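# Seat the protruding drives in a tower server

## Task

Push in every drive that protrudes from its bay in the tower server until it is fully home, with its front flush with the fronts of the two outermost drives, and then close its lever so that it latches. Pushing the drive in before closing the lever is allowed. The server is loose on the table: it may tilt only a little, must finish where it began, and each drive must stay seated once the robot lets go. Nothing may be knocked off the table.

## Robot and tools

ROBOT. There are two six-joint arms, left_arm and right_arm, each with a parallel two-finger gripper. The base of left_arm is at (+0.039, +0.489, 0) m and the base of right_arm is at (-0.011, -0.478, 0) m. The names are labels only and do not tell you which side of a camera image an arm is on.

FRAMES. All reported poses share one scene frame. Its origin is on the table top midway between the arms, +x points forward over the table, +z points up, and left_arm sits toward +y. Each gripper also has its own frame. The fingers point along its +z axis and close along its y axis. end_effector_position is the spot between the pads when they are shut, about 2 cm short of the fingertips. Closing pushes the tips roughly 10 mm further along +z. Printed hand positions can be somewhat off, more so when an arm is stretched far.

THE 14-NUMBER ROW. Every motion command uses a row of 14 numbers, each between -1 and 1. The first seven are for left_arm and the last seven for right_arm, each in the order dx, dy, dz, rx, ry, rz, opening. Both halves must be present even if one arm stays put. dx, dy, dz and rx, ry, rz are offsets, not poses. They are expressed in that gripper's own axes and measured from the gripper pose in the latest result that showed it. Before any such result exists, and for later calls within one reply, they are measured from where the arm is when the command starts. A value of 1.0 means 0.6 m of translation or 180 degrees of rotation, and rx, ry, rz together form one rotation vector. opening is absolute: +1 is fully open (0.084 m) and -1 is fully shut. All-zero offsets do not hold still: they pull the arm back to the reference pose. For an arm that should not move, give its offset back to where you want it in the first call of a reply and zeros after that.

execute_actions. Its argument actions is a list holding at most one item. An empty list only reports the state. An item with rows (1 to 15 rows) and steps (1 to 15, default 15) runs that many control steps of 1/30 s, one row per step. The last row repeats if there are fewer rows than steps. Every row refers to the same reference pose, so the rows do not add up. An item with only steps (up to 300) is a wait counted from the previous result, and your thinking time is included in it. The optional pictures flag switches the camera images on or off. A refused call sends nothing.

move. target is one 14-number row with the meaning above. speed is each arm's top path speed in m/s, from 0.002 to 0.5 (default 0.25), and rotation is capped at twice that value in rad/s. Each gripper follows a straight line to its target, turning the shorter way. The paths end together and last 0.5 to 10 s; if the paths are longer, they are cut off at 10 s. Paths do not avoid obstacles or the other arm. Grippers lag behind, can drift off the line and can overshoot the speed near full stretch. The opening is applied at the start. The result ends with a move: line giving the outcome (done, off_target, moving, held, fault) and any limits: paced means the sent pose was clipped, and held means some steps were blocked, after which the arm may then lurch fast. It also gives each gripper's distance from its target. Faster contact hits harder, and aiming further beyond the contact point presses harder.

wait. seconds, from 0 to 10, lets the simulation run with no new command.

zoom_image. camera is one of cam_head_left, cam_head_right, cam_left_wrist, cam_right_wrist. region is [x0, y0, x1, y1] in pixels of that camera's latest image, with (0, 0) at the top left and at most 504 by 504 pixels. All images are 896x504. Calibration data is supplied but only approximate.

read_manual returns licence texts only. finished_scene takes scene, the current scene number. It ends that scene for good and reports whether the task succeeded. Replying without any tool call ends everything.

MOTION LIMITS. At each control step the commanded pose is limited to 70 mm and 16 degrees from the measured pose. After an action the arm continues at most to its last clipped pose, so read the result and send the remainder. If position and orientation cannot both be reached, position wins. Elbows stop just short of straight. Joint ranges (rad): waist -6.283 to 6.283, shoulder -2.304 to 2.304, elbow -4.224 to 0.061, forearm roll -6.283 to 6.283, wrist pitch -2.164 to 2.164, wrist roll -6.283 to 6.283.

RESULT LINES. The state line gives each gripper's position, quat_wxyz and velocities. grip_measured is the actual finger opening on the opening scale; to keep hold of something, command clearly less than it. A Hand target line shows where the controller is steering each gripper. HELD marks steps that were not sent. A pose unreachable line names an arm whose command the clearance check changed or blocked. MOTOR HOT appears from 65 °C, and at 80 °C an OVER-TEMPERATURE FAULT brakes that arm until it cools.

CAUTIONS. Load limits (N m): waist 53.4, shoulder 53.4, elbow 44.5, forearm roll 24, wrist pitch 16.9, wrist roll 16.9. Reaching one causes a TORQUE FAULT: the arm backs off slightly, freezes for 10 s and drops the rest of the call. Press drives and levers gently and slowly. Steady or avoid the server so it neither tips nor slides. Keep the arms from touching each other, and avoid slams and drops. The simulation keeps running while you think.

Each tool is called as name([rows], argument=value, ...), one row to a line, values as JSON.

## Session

execute_actions(actions=[])

Scene clock: 0.00 s of 15600.00 s.
left_arm: end_effector_position=(+0.5417, +0.5559, +0.1854) grip_measured=+1.00 end_effector_quat_wxyz=(+0.000, +0.914, -0.405, +0.000) end_effector_velocity=(+0.000, +0.000, +0.000) end_effector_angular_velocity=(+0.000, -0.000, -0.000) | right_arm: end_effector_position=(+0.1099, -0.2435, +0.2585) grip_measured=+1.00 end_effector_quat_wxyz=(-0.568, +0.279, +0.764, -0.125) end_effector_velocity=(-0.000, -0.000, -0.000) end_effector_angular_velocity=(+0.000, +0.001, -0.000)
Joint positions: left_arm=[ 0.017 -0.424 -0.961 -0.002 -0.536  0.967  0.084] | right_arm=[ 0.561 -0.43  -0.658  0.626 -1.425 -2.435  0.084]
Joint velocities: left_arm=[ 0.  0.  0. -0. -0.  0. -0.] | right_arm=[-0.    -0.001  0.     0.     0.    -0.001  0.   ]
Hand target (left_arm): +0.542, +0.556, +0.185; +0.000, +0.914, -0.405, +0.000
Hand target (right_arm): +0.110, -0.243, +0.259; -0.568, +0.279, +0.764, -0.125
camera_calibration (this result's frames):
cam_left_wrist: T_world_to_cam=[[-0.728853, -0.684646, 0.00572432, 0.80845], [-0.684057, 0.728529, 0.0362149, 0.0187262], [-0.0289648, 0.0224796, -0.999328, 0.319951], [0, 0, 0, 1]] pos_world=[0.611318, 0.532668, 0.31443]
cam_right_wrist: T_world_to_cam=[[0.291933, 0.820643, -0.491244, 0.32427], [0.209038, -0.555946, -0.804504, 0.114465], [-0.933316, 0.132173, -0.333844, 0.35599], [0, 0, 0, 1]] pos_world=[0.213659, -0.249526, 0.370229]

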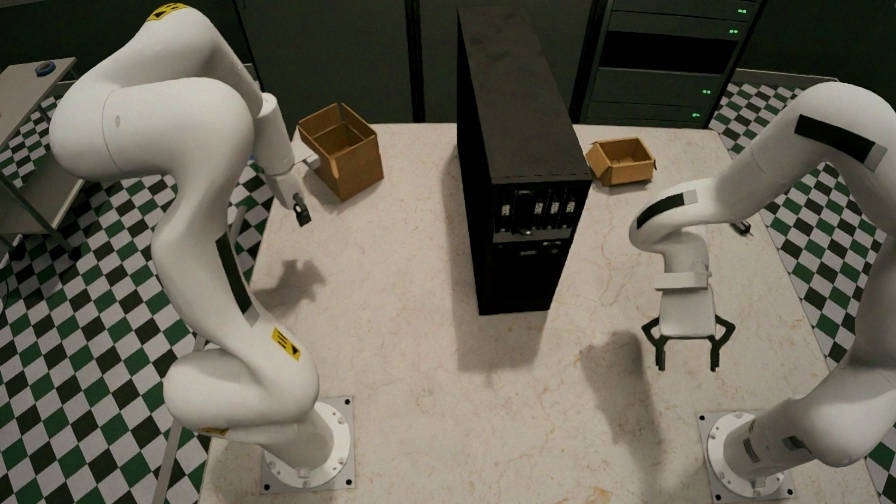

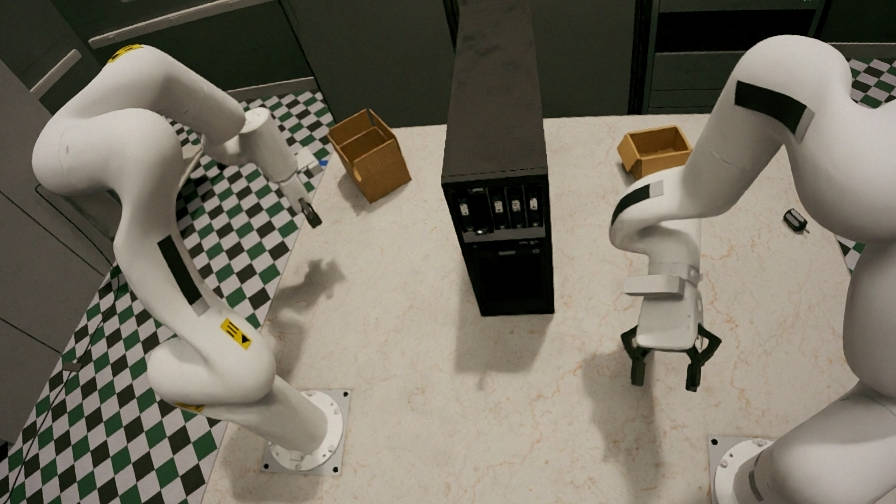

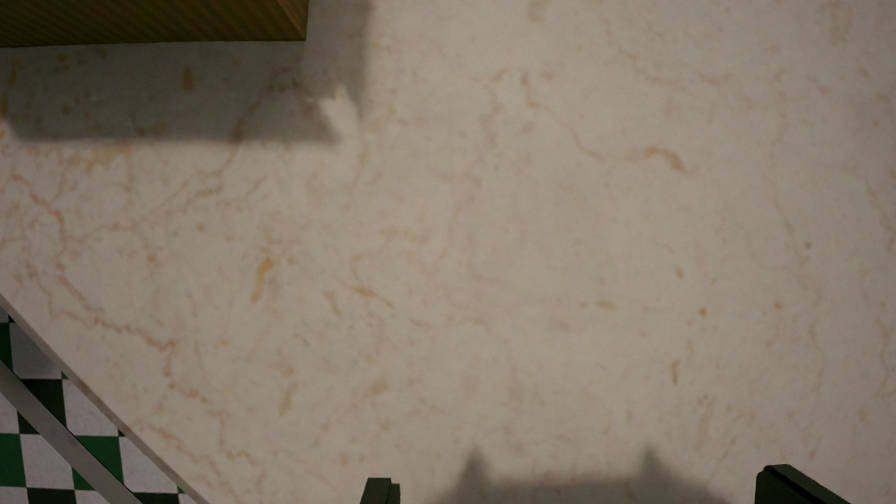

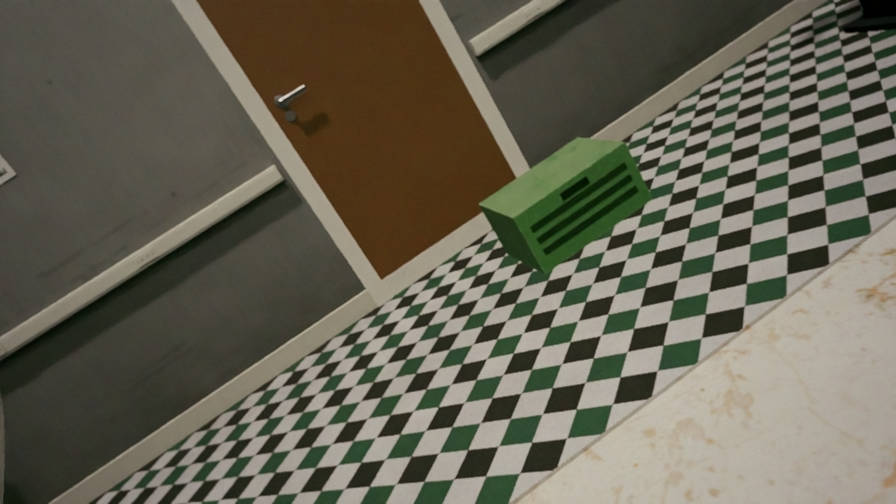

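move(target=[0.0785, 0.547, -0.441, 0, 0, 0, -1, 0, 0, 0, 0, 0, 0, 1], speed=0.35)

Scene clock: 5.47 s of 15600.00 s.
left_arm: end_effector_position=(+0.3311, +0.3003, +0.4502) grip_measured=-1.00 end_effector_quat_wxyz=(-0.001, +0.915, -0.404, +0.001) end_effector_velocity=(-0.001, -0.001, +0.002) end_effector_angular_velocity=(-0.001, -0.002, -0.000) | right_arm: end_effector_position=(+0.1099, -0.2435, +0.2585) grip_measured=+1.00 end_effector_quat_wxyz=(-0.568, +0.279, +0.764, -0.125) end_effector_velocity=(+0.000, +0.000, -0.000) end_effector_angular_velocity=(+0.000, -0.002, -0.001)
Joint positions: left_arm=[-0.69   0.263 -0.867  0.002 -1.13   0.257  0.   ] | right_arm=[ 0.561 -0.43  -0.658  0.626 -1.425 -2.435  0.084]
Joint velocities: left_arm=[-0.005  0.002 -0.003  0.    -0.003 -0.005  0.   ] | right_arm=[-0.001  0.    -0.     0.     0.001  0.    -0.   ]
Hand target (left_arm): +0.331, +0.300, +0.450; -0.001, +0.915, -0.404, +0.001
Hand target (right_arm): +0.110, -0.243, +0.259; -0.568, +0.279, +0.764, -0.125
Off the commanded pose (left_arm): 0.001 m, 0 deg.
Off the commanded pose (right_arm): 0.000 m, 0 deg.
After step 90, 0.67 s passed at rest.
move: done
camera_calibration (this result's frames):
cam_left_wrist: T_world_to_cam=[[-0.728199, -0.685355, 0.00383146, 0.479324], [-0.68479, 0.727806, 0.0369016, 0.051409], [-0.0280792, 0.024248, -0.999312, 0.583354], [0, 0, 0, 1]] pos_world=[0.400628, 0.276946, 0.579219]
cam_right_wrist: T_world_to_cam=[[0.291933, 0.820643, -0.491244, 0.32427], [0.209038, -0.555946, -0.804504, 0.114465], [-0.933316, 0.132173, -0.333844, 0.35599], [0, 0, 0, 1]] pos_world=[0.213659, -0.249526, 0.370229]

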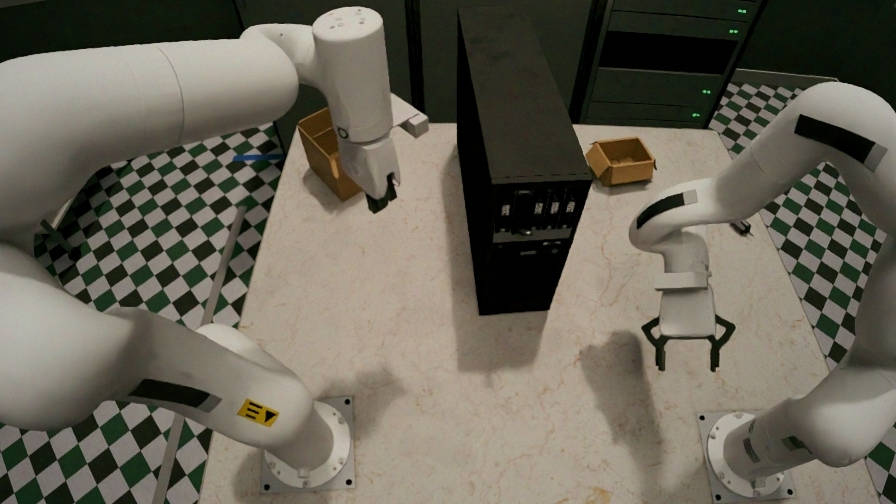

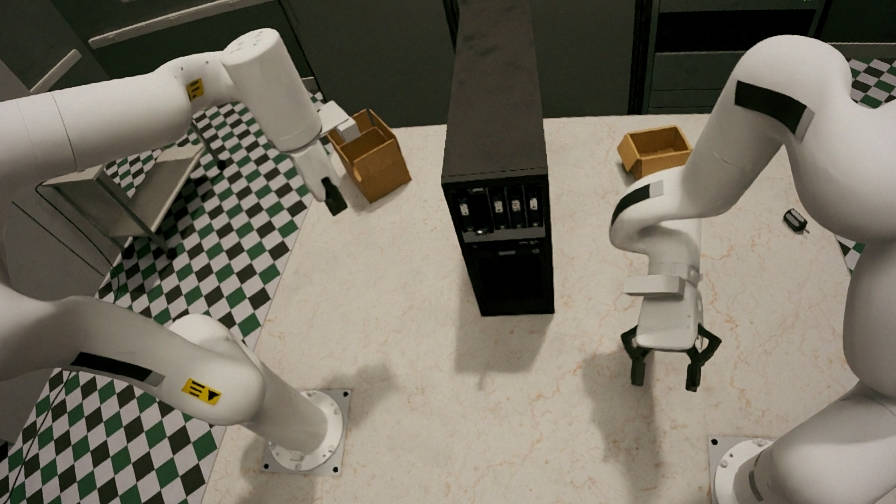

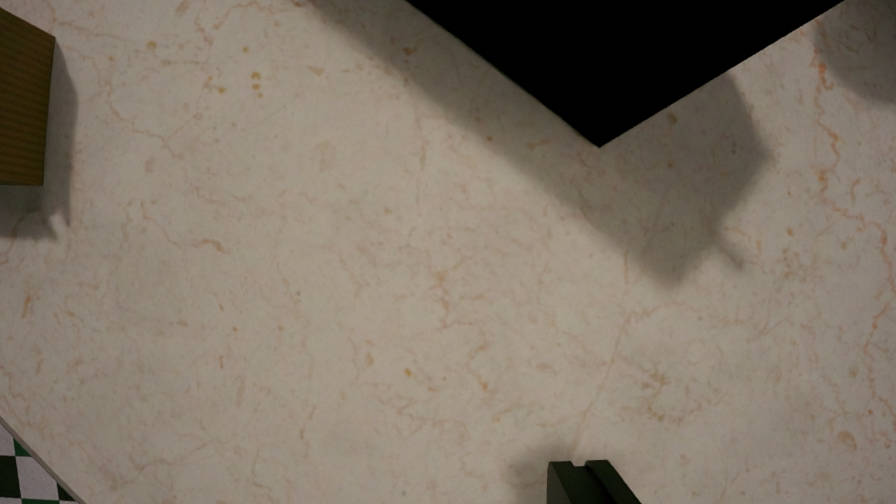

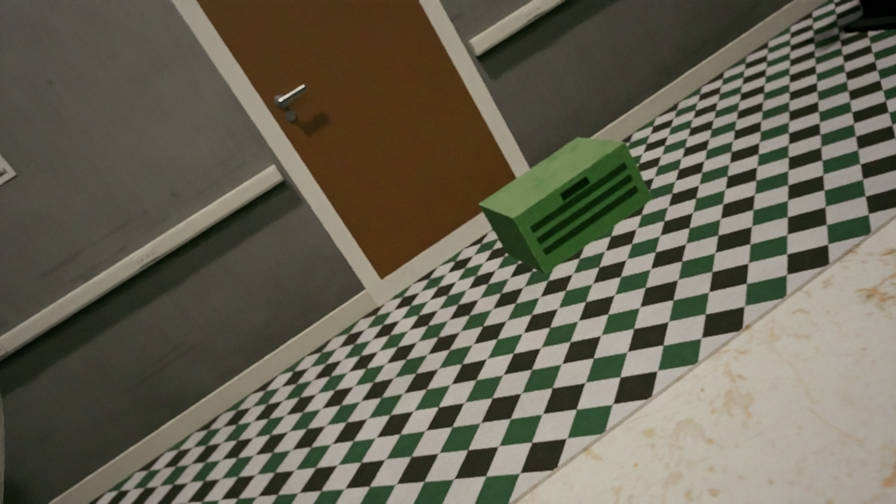

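move(target=[0.035, 0.507, 0.05, 0.549, -0.243, 0.549, -1, 0, 0, 0, 0, 0, 0, 1], speed=0.3)

Scene clock: 11.10 s of 15600.00 s.
left_arm: end_effector_position=(+0.1199, +0.0790, +0.4200) grip_measured=-1.00 end_effector_quat_wxyz=(+0.708, -0.003, +0.707, +0.000) end_effector_velocity=(-0.001, -0.001, +0.000) end_effector_angular_velocity=(+0.006, -0.002, -0.007) | right_arm: end_effector_position=(+0.1099, -0.2435, +0.2585) grip_measured=+1.00 end_effector_quat_wxyz=(-0.568, +0.279, +0.764, -0.125) end_effector_velocity=(+0.000, -0.000, +0.000) end_effector_angular_velocity=(-0.000, +0.000, -0.000)
Joint positions: left_arm=[-2.065 -0.311 -0.77   1.225 -1.738  0.426  0.   ] | right_arm=[ 0.561 -0.43  -0.658  0.626 -1.425 -2.435  0.084]
Joint velocities: left_arm=[-0.002  0.001  0.002  0.005  0.     0.006  0.   ] | right_arm=[-0. -0. -0. -0. -0. -0. -0.]
Hand target (left_arm): +0.120, +0.079, +0.420; +0.708, -0.002, +0.706, +0.000
Hand target (right_arm): +0.110, -0.243, +0.259; -0.568, +0.279, +0.764, -0.125
Off the commanded pose (left_arm): 0.001 m, 0 deg.
Off the commanded pose (right_arm): 0.000 m, 0 deg.
move: done
camera_calibration (this result's frames):
cam_left_wrist: T_world_to_cam=[[-0.0103406, 0.999743, -0.0201545, -0.0351934], [-0.0389347, 0.0197377, 0.999047, -0.356632], [0.999188, 0.0111155, 0.0387206, -0.00544663], [0, 0, 0, 1]] pos_world=[-0.00880708, 0.042284, 0.355794]
cam_right_wrist: T_world_to_cam=[[0.291933, 0.820643, -0.491244, 0.32427], [0.209038, -0.555946, -0.804504, 0.114465], [-0.933316, 0.132173, -0.333844, 0.35599], [0, 0, 0, 1]] pos_world=[0.213659, -0.249526, 0.370229]

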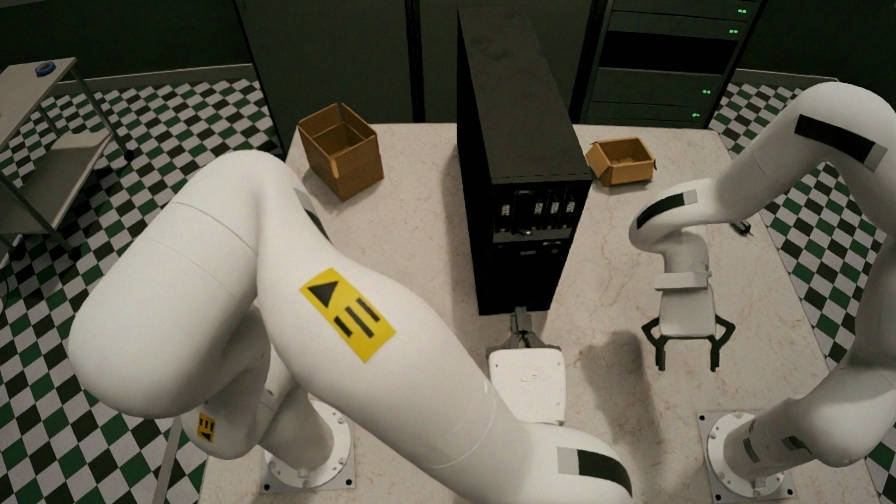

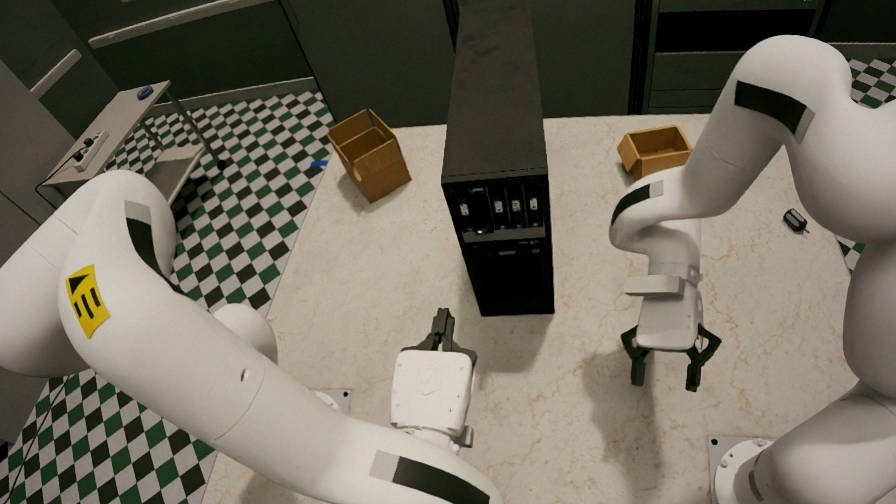

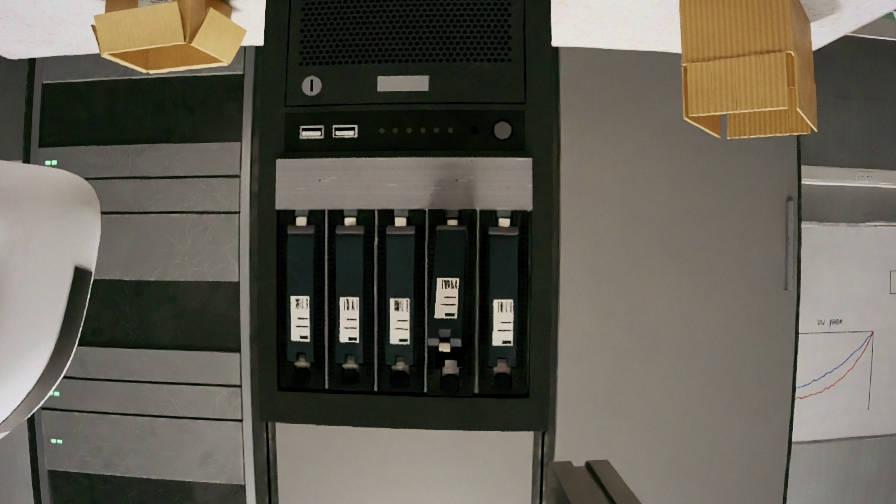

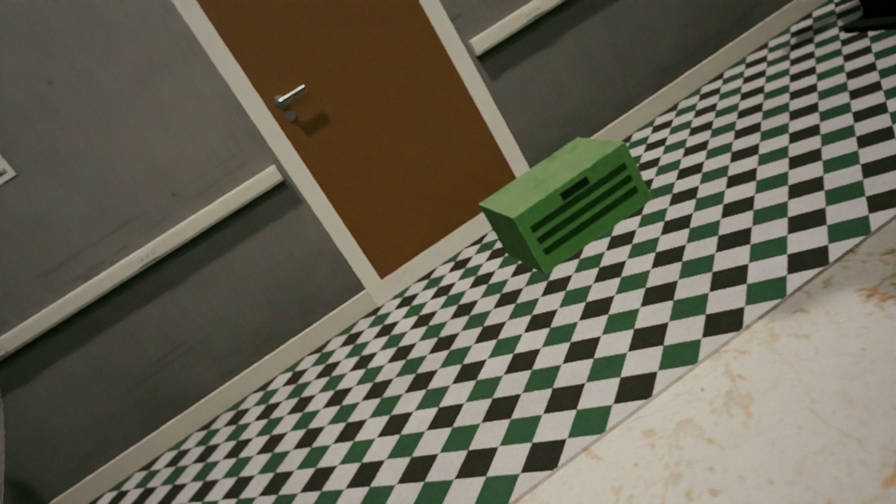

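move(target=[0.117, -0.057, 0.25, 0, 0, 0, -1, 0, 0, 0, 0, 0, 0, 1], speed=0.2)

Scene clock: 13.37 s of 15600.00 s.
left_arm: end_effector_position=(+0.2700, +0.0455, +0.3499) grip_measured=-1.00 end_effector_quat_wxyz=(+0.707, -0.003, +0.707, +0.000) end_effector_velocity=(+0.002, -0.001, -0.001) end_effector_angular_velocity=(+0.002, -0.000, -0.000) | right_arm: end_effector_position=(+0.1099, -0.2435, +0.2585) grip_measured=+1.00 end_effector_quat_wxyz=(-0.568, +0.279, +0.764, -0.125) end_effector_velocity=(-0.000, +0.000, +0.000) end_effector_angular_velocity=(+0.001, -0.000, +0.001)
Joint positions: left_arm=[-1.716 -0.467 -0.767  1.538 -1.581  0.297  0.   ] | right_arm=[ 0.561 -0.43  -0.658  0.626 -1.425 -2.435  0.084]
Joint velocities: left_arm=[ 0.004 -0.003 -0.001  0.004  0.001 -0.001  0.   ] | right_arm=[ 0.001  0.    -0.     0.    -0.    -0.001  0.   ]
Hand target (left_arm): +0.270, +0.046, +0.350; +0.707, -0.003, +0.707, +0.001
Hand target (right_arm): +0.110, -0.243, +0.259; -0.568, +0.279, +0.764, -0.125
Off the commanded pose (left_arm): 0.000 m, 0 deg.
Off the commanded pose (right_arm): 0.000 m, 0 deg.
move: done
camera_calibration (this result's frames):
cam_left_wrist: T_world_to_cam=[[-0.0102181, 0.99975, -0.0198886, -0.00171937], [-0.0379409, 0.0194876, 0.99909, -0.280352], [0.999228, 0.0109634, 0.0377323, -0.15207], [0, 0, 0, 1]] pos_world=[0.141299, 0.00884956, 0.285801]
cam_right_wrist: T_world_to_cam=[[0.291933, 0.820643, -0.491244, 0.324271], [0.209038, -0.555946, -0.804504, 0.114465], [-0.933316, 0.132173, -0.333844, 0.35599], [0, 0, 0, 1]] pos_world=[0.213659, -0.249526, 0.370229]

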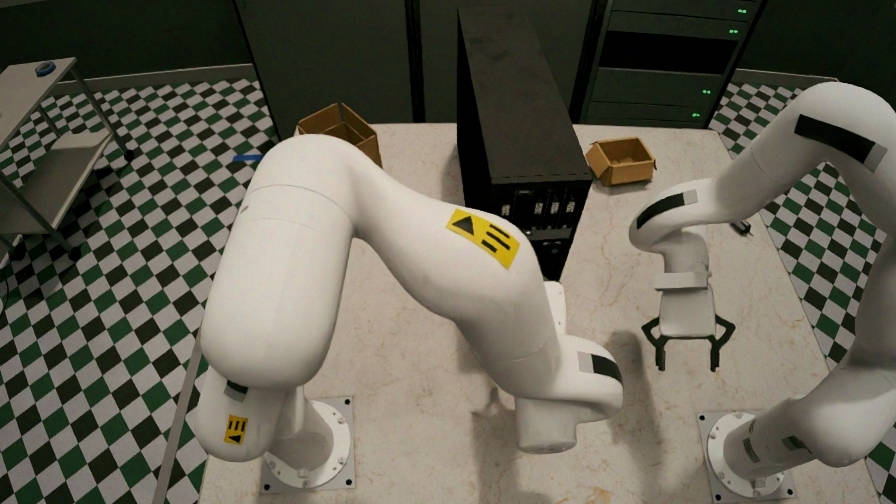

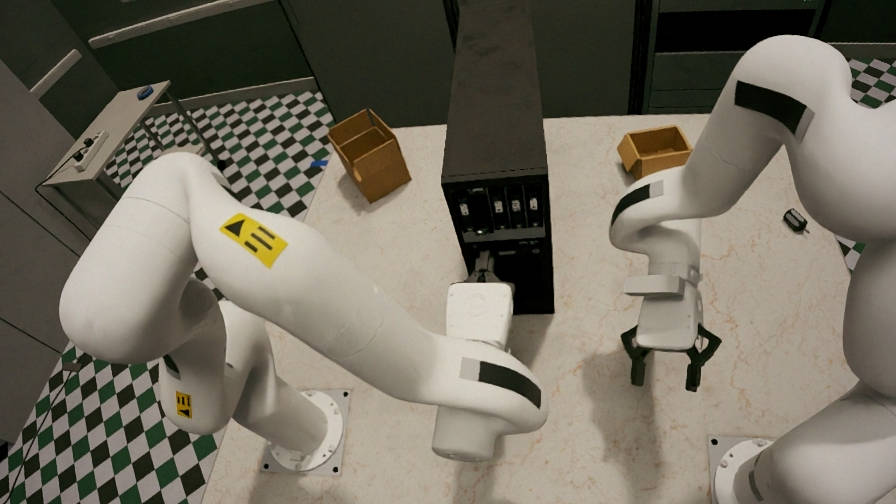

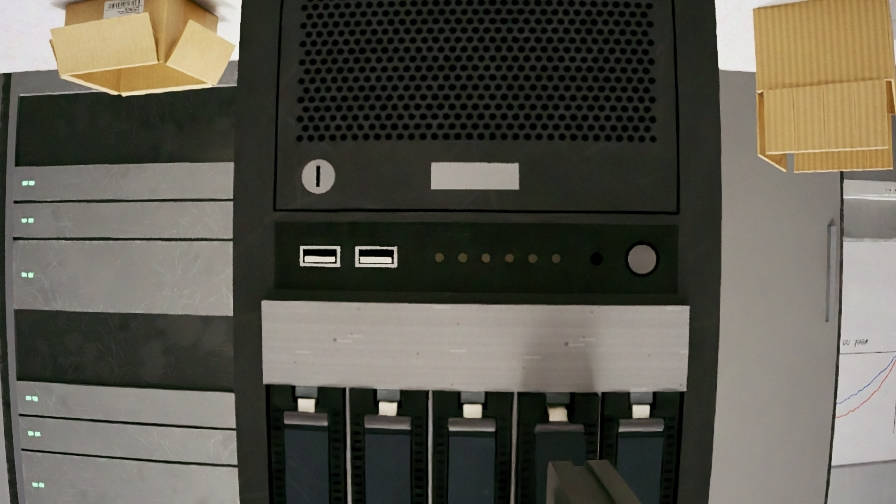

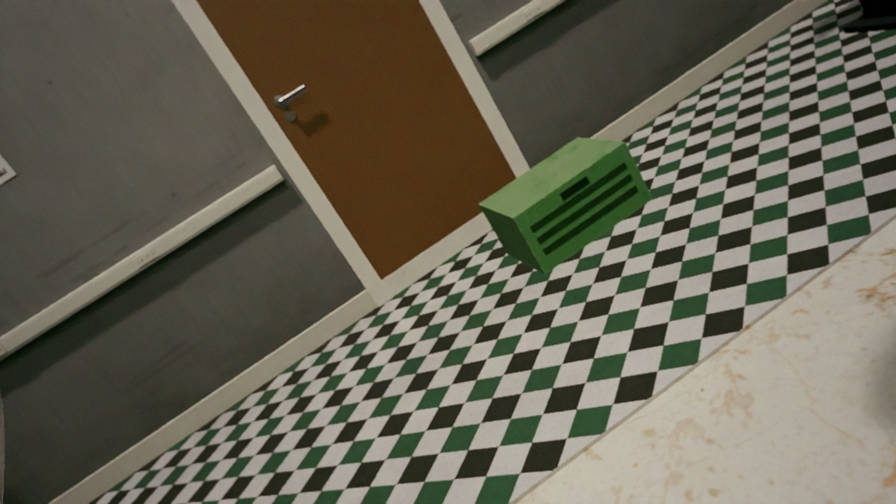

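move(target=[0, 0.0, 0.075, 0, 0, 0, -1, 0, 0, 0, 0, 0, 0, 1], speed=0.03)

Scene clock: 15.80 s of 15600.00 s.
left_arm: end_effector_position=(+0.3149, +0.0458, +0.3498) grip_measured=-1.00 end_effector_quat_wxyz=(+0.707, -0.003, +0.707, +0.000) end_effector_velocity=(+0.001, -0.000, +0.000) end_effector_angular_velocity=(+0.002, +0.000, -0.000) | right_arm: end_effector_position=(+0.1099, -0.2435, +0.2585) grip_measured=+1.00 end_effector_quat_wxyz=(-0.568, +0.279, +0.764, -0.125) end_effector_velocity=(+0.000, -0.000, -0.000) end_effector_angular_velocity=(-0.000, +0.001, -0.001)
Joint positions: left_arm=[-1.615 -0.468 -0.769  1.635 -1.551  0.297  0.   ] | right_arm=[ 0.561 -0.43  -0.658  0.626 -1.425 -2.435  0.084]
Joint velocities: left_arm=[ 0.002  0.    -0.001  0.003  0.001  0.003  0.   ] | right_arm=[-0.002 -0.001 -0.     0.    -0.    -0.     0.   ]
Hand target (left_arm): +0.315, +0.046, +0.350; +0.707, -0.003, +0.707, +0.000
Hand target (right_arm): +0.110, -0.243, +0.259; -0.568, +0.279, +0.764, -0.125
Off the commanded pose (left_arm): 0.000 m, 0 deg.
Off the commanded pose (right_arm): 0.000 m, 0 deg.
move: done
camera_calibration (this result's frames):
cam_left_wrist: T_world_to_cam=[[-0.0101721, 0.999752, -0.0198266, -0.00158068], [-0.037741, 0.0194297, 0.999099, -0.278679], [0.999236, 0.0109112, 0.037534, -0.196854], [0, 0, 0, 1]] pos_world=[0.18617, 0.00914286, 0.285786]
cam_right_wrist: T_world_to_cam=[[0.291933, 0.820643, -0.491244, 0.324271], [0.209038, -0.555946, -0.804504, 0.114465], [-0.933316, 0.132173, -0.333844, 0.35599], [0, 0, 0, 1]] pos_world=[0.213659, -0.249526, 0.370229]

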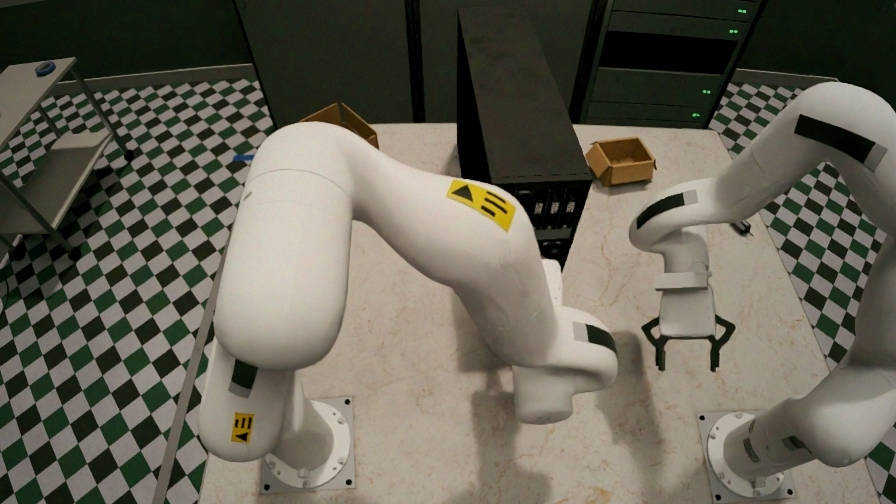

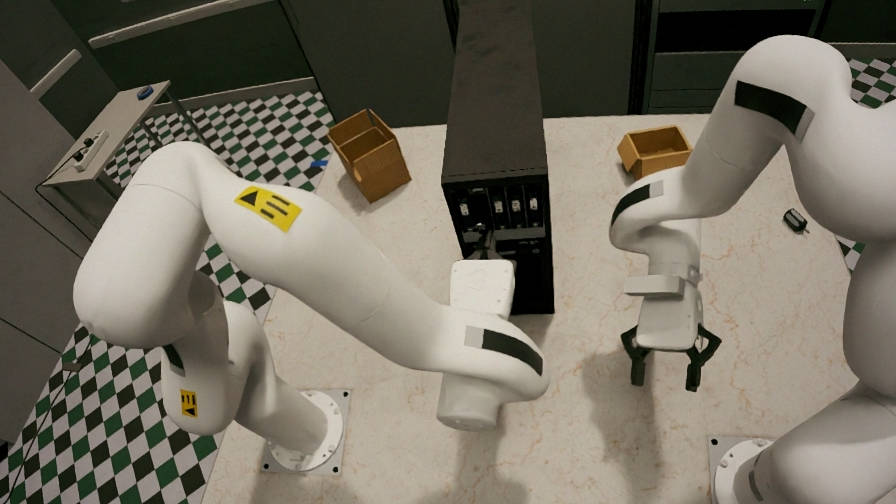

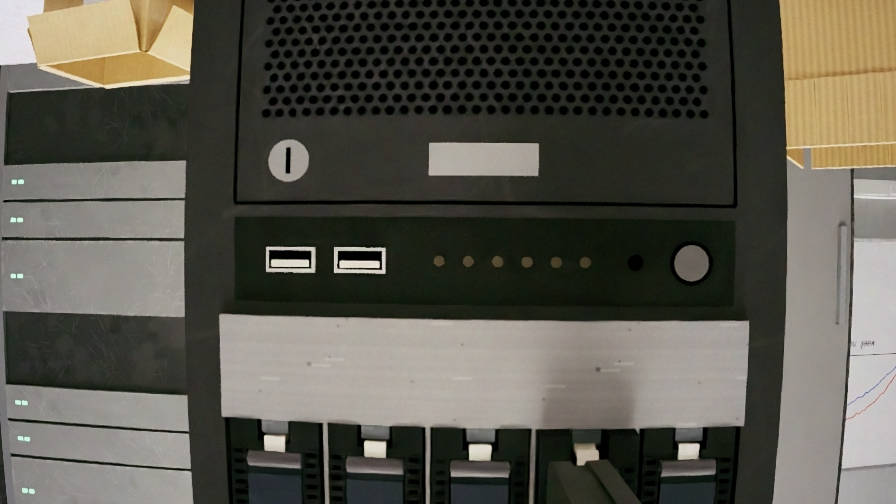

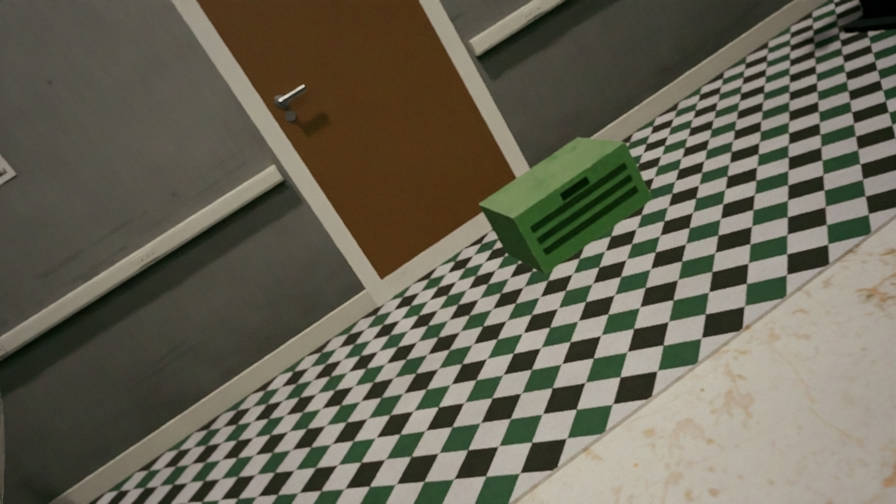

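move(target=[0, 0.0, 0.025, 0, 0, 0, -1, 0, 0, 0, 0, 0, 0, 1], speed=0.015)

Scene clock: 17.53 s of 15600.00 s.
left_arm: end_effector_position=(+0.3298, +0.0459, +0.3500) grip_measured=-1.00 end_effector_quat_wxyz=(+0.707, -0.003, +0.707, +0.000) end_effector_velocity=(+0.001, -0.000, -0.001) end_effector_angular_velocity=(+0.001, +0.002, -0.001) | right_arm: end_effector_position=(+0.1099, -0.2435, +0.2585) grip_measured=+1.00 end_effector_quat_wxyz=(-0.568, +0.279, +0.764, -0.125) end_effector_velocity=(+0.000, -0.000, +0.000) end_effector_angular_velocity=(+0.000, +0.000, -0.001)
Joint positions: left_arm=[-1.582 -0.47  -0.772  1.666 -1.542  0.298  0.   ] | right_arm=[ 0.561 -0.43  -0.658  0.626 -1.425 -2.435  0.084]
Joint velocities: left_arm=[ 0.003 -0.    -0.     0.002  0.003  0.001  0.   ] | right_arm=[-0.001  0.    -0.    -0.    -0.     0.    -0.   ]
Hand target (left_arm): +0.330, +0.046, +0.350; +0.707, -0.003, +0.707, +0.000
Hand target (right_arm): +0.110, -0.243, +0.259; -0.568, +0.279, +0.764, -0.125
Off the commanded pose (left_arm): 0.000 m, 0 deg.
Off the commanded pose (right_arm): 0.000 m, 0 deg.
move: done
camera_calibration (this result's frames):
cam_left_wrist: T_world_to_cam=[[-0.0102514, 0.999748, -0.0199495, -0.00144576], [-0.0380954, 0.0195456, 0.999083, -0.278139], [0.999222, 0.011002, 0.0378854, -0.211862], [0, 0, 0, 1]] pos_world=[0.201086, 0.0092127, 0.285882]
cam_right_wrist: T_world_to_cam=[[0.291933, 0.820643, -0.491244, 0.324271], [0.209038, -0.555946, -0.804504, 0.114465], [-0.933316, 0.132172, -0.333844, 0.35599], [0, 0, 0, 1]] pos_world=[0.213659, -0.249526, 0.370229]

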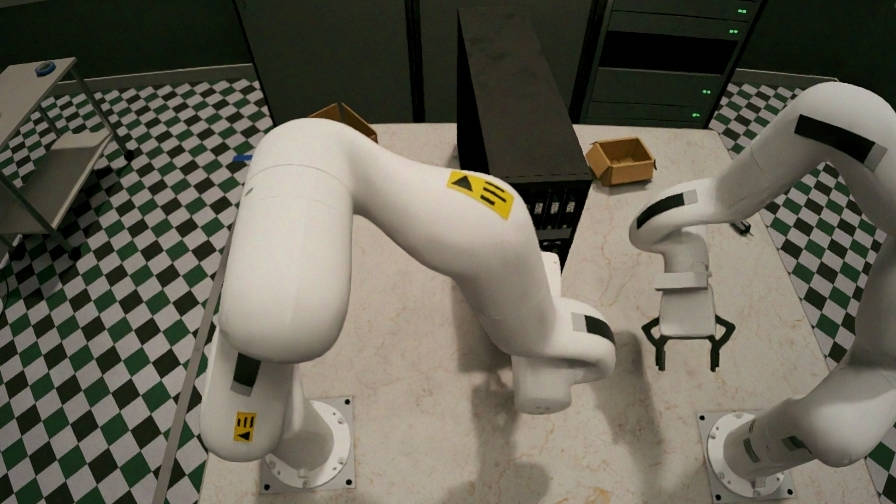

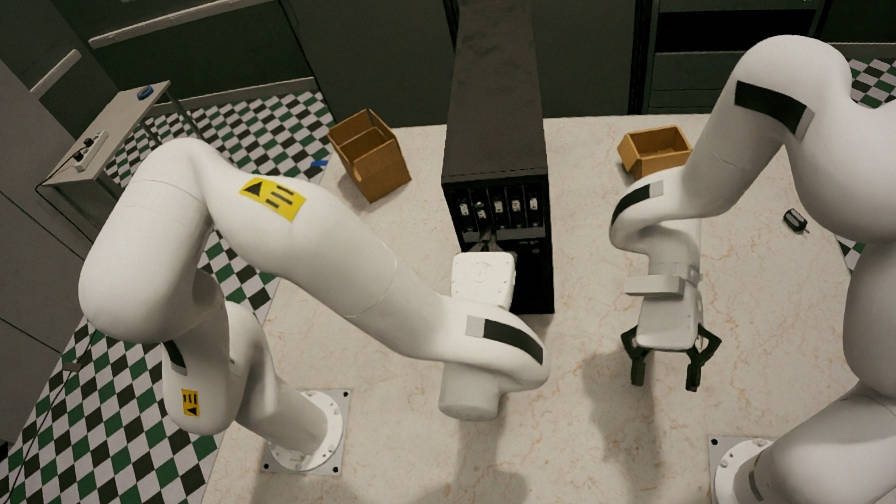

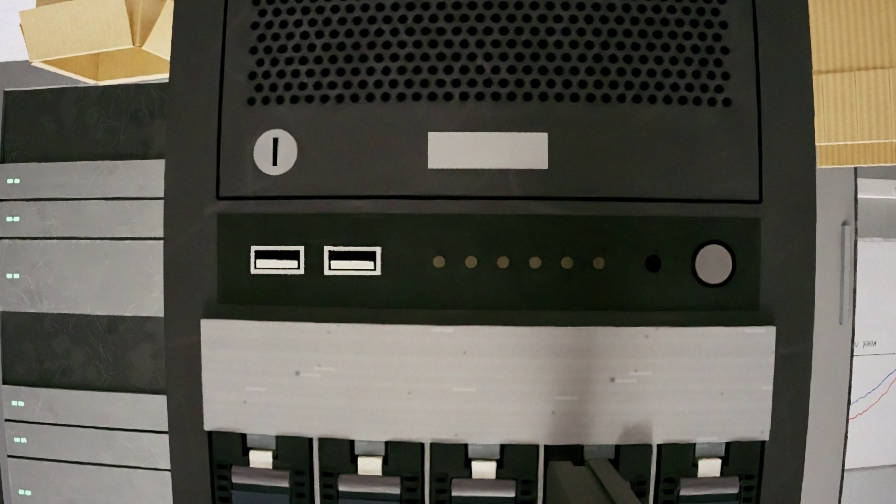

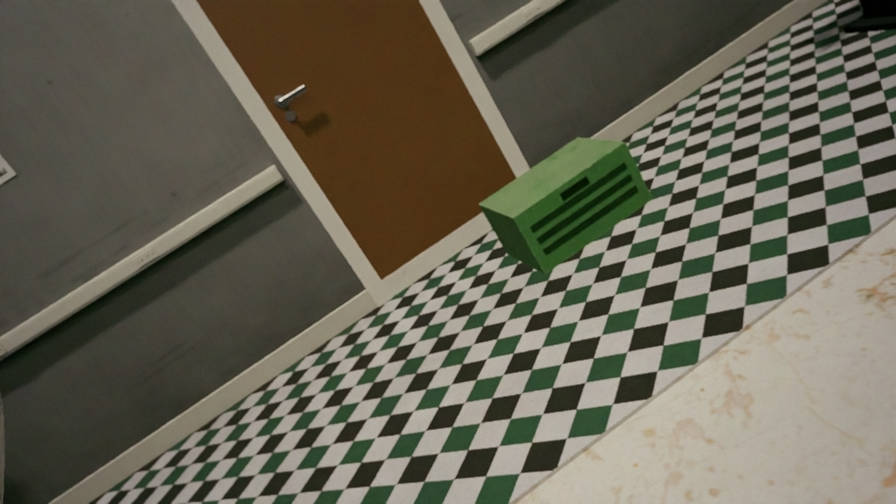

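move(target=[0, 0.0, 0.015, 0, 0, 0, -1, 0, 0, 0, 0, 0, 0, 1], speed=0.015)

Scene clock: 18.90 s of 15600.00 s.
left_arm: end_effector_position=(+0.3371, +0.0457, +0.3502) grip_measured=-1.00 end_effector_quat_wxyz=(+0.708, -0.002, +0.706, +0.000) end_effector_velocity=(+0.000, -0.001, -0.000) end_effector_angular_velocity=(-0.003, +0.002, -0.002) | right_arm: end_effector_position=(+0.1099, -0.2435, +0.2585) grip_measured=+1.00 end_effector_quat_wxyz=(-0.568, +0.279, +0.764, -0.125) end_effector_velocity=(+0.001, -0.000, -0.000) end_effector_angular_velocity=(+0.000, -0.001, -0.002)
Joint positions: left_arm=[-1.566 -0.471 -0.774  1.684 -1.538  0.298  0.   ] | right_arm=[ 0.561 -0.43  -0.658  0.626 -1.425 -2.435  0.084]
Joint velocities: left_arm=[ 0.    -0.    -0.001  0.001  0.002 -0.002  0.   ] | right_arm=[-0.002 -0.    -0.     0.     0.001 -0.     0.   ]
Hand target (left_arm): +0.339, +0.046, +0.350; +0.707, -0.003, +0.707, +0.000
Hand target (right_arm): +0.110, -0.243, +0.259; -0.568, +0.279, +0.764, -0.125
Off the commanded pose (left_arm): 0.002 m, 0 deg.
Off the commanded pose (right_arm): 0.000 m, 0 deg.
move: done
camera_calibration (this result's frames):
cam_left_wrist: T_world_to_cam=[[-0.0082332, 0.999785, -0.0190439, -0.00216459], [-0.0400158, 0.0186999, 0.999024, -0.277398], [0.999165, 0.00898722, 0.0398532, -0.219757], [0, 0, 0, 1]] pos_world=[0.208455, 0.00932643, 0.285844]
cam_right_wrist: T_world_to_cam=[[0.291933, 0.820643, -0.491244, 0.324271], [0.209038, -0.555946, -0.804504, 0.114465], [-0.933316, 0.132172, -0.333844, 0.35599], [0, 0, 0, 1]] pos_world=[0.213659, -0.249526, 0.370229]

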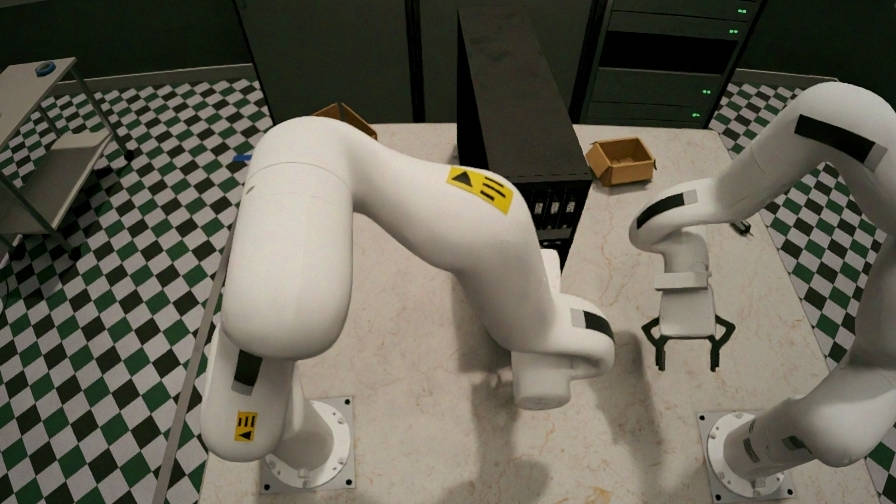

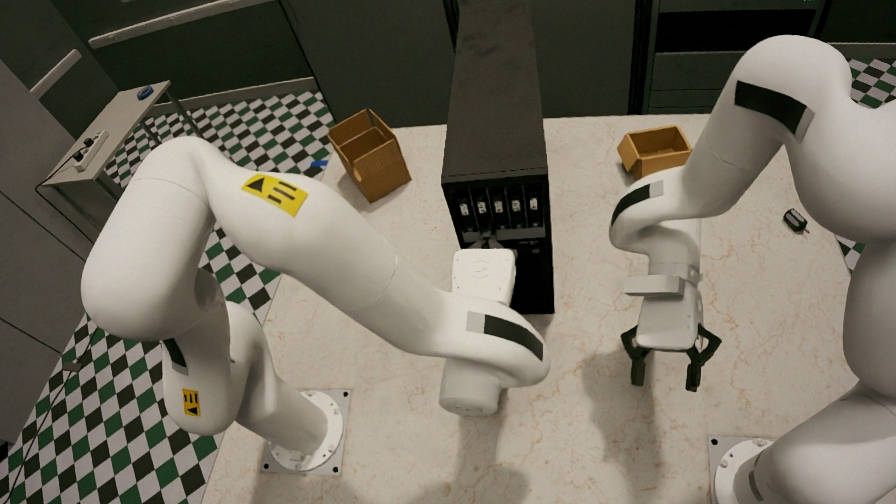

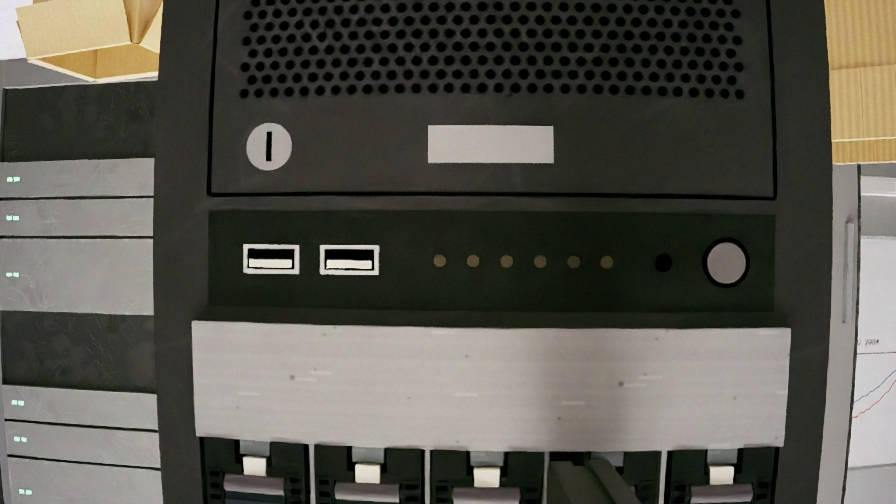

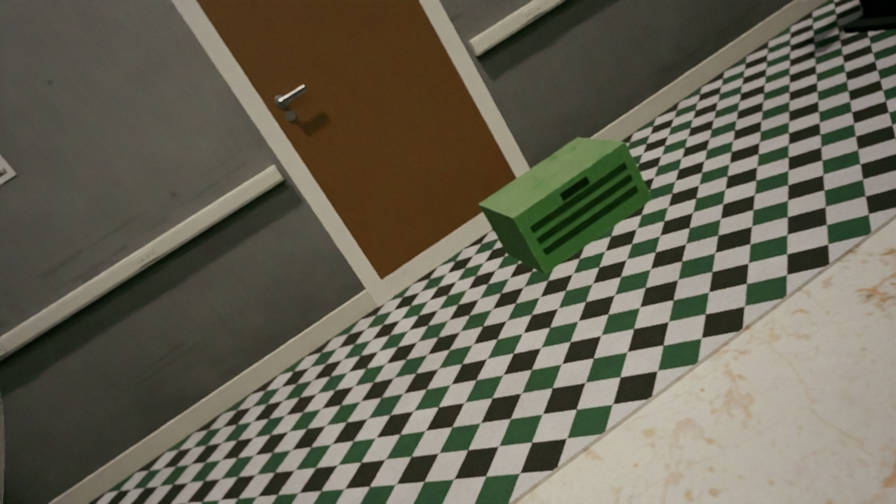

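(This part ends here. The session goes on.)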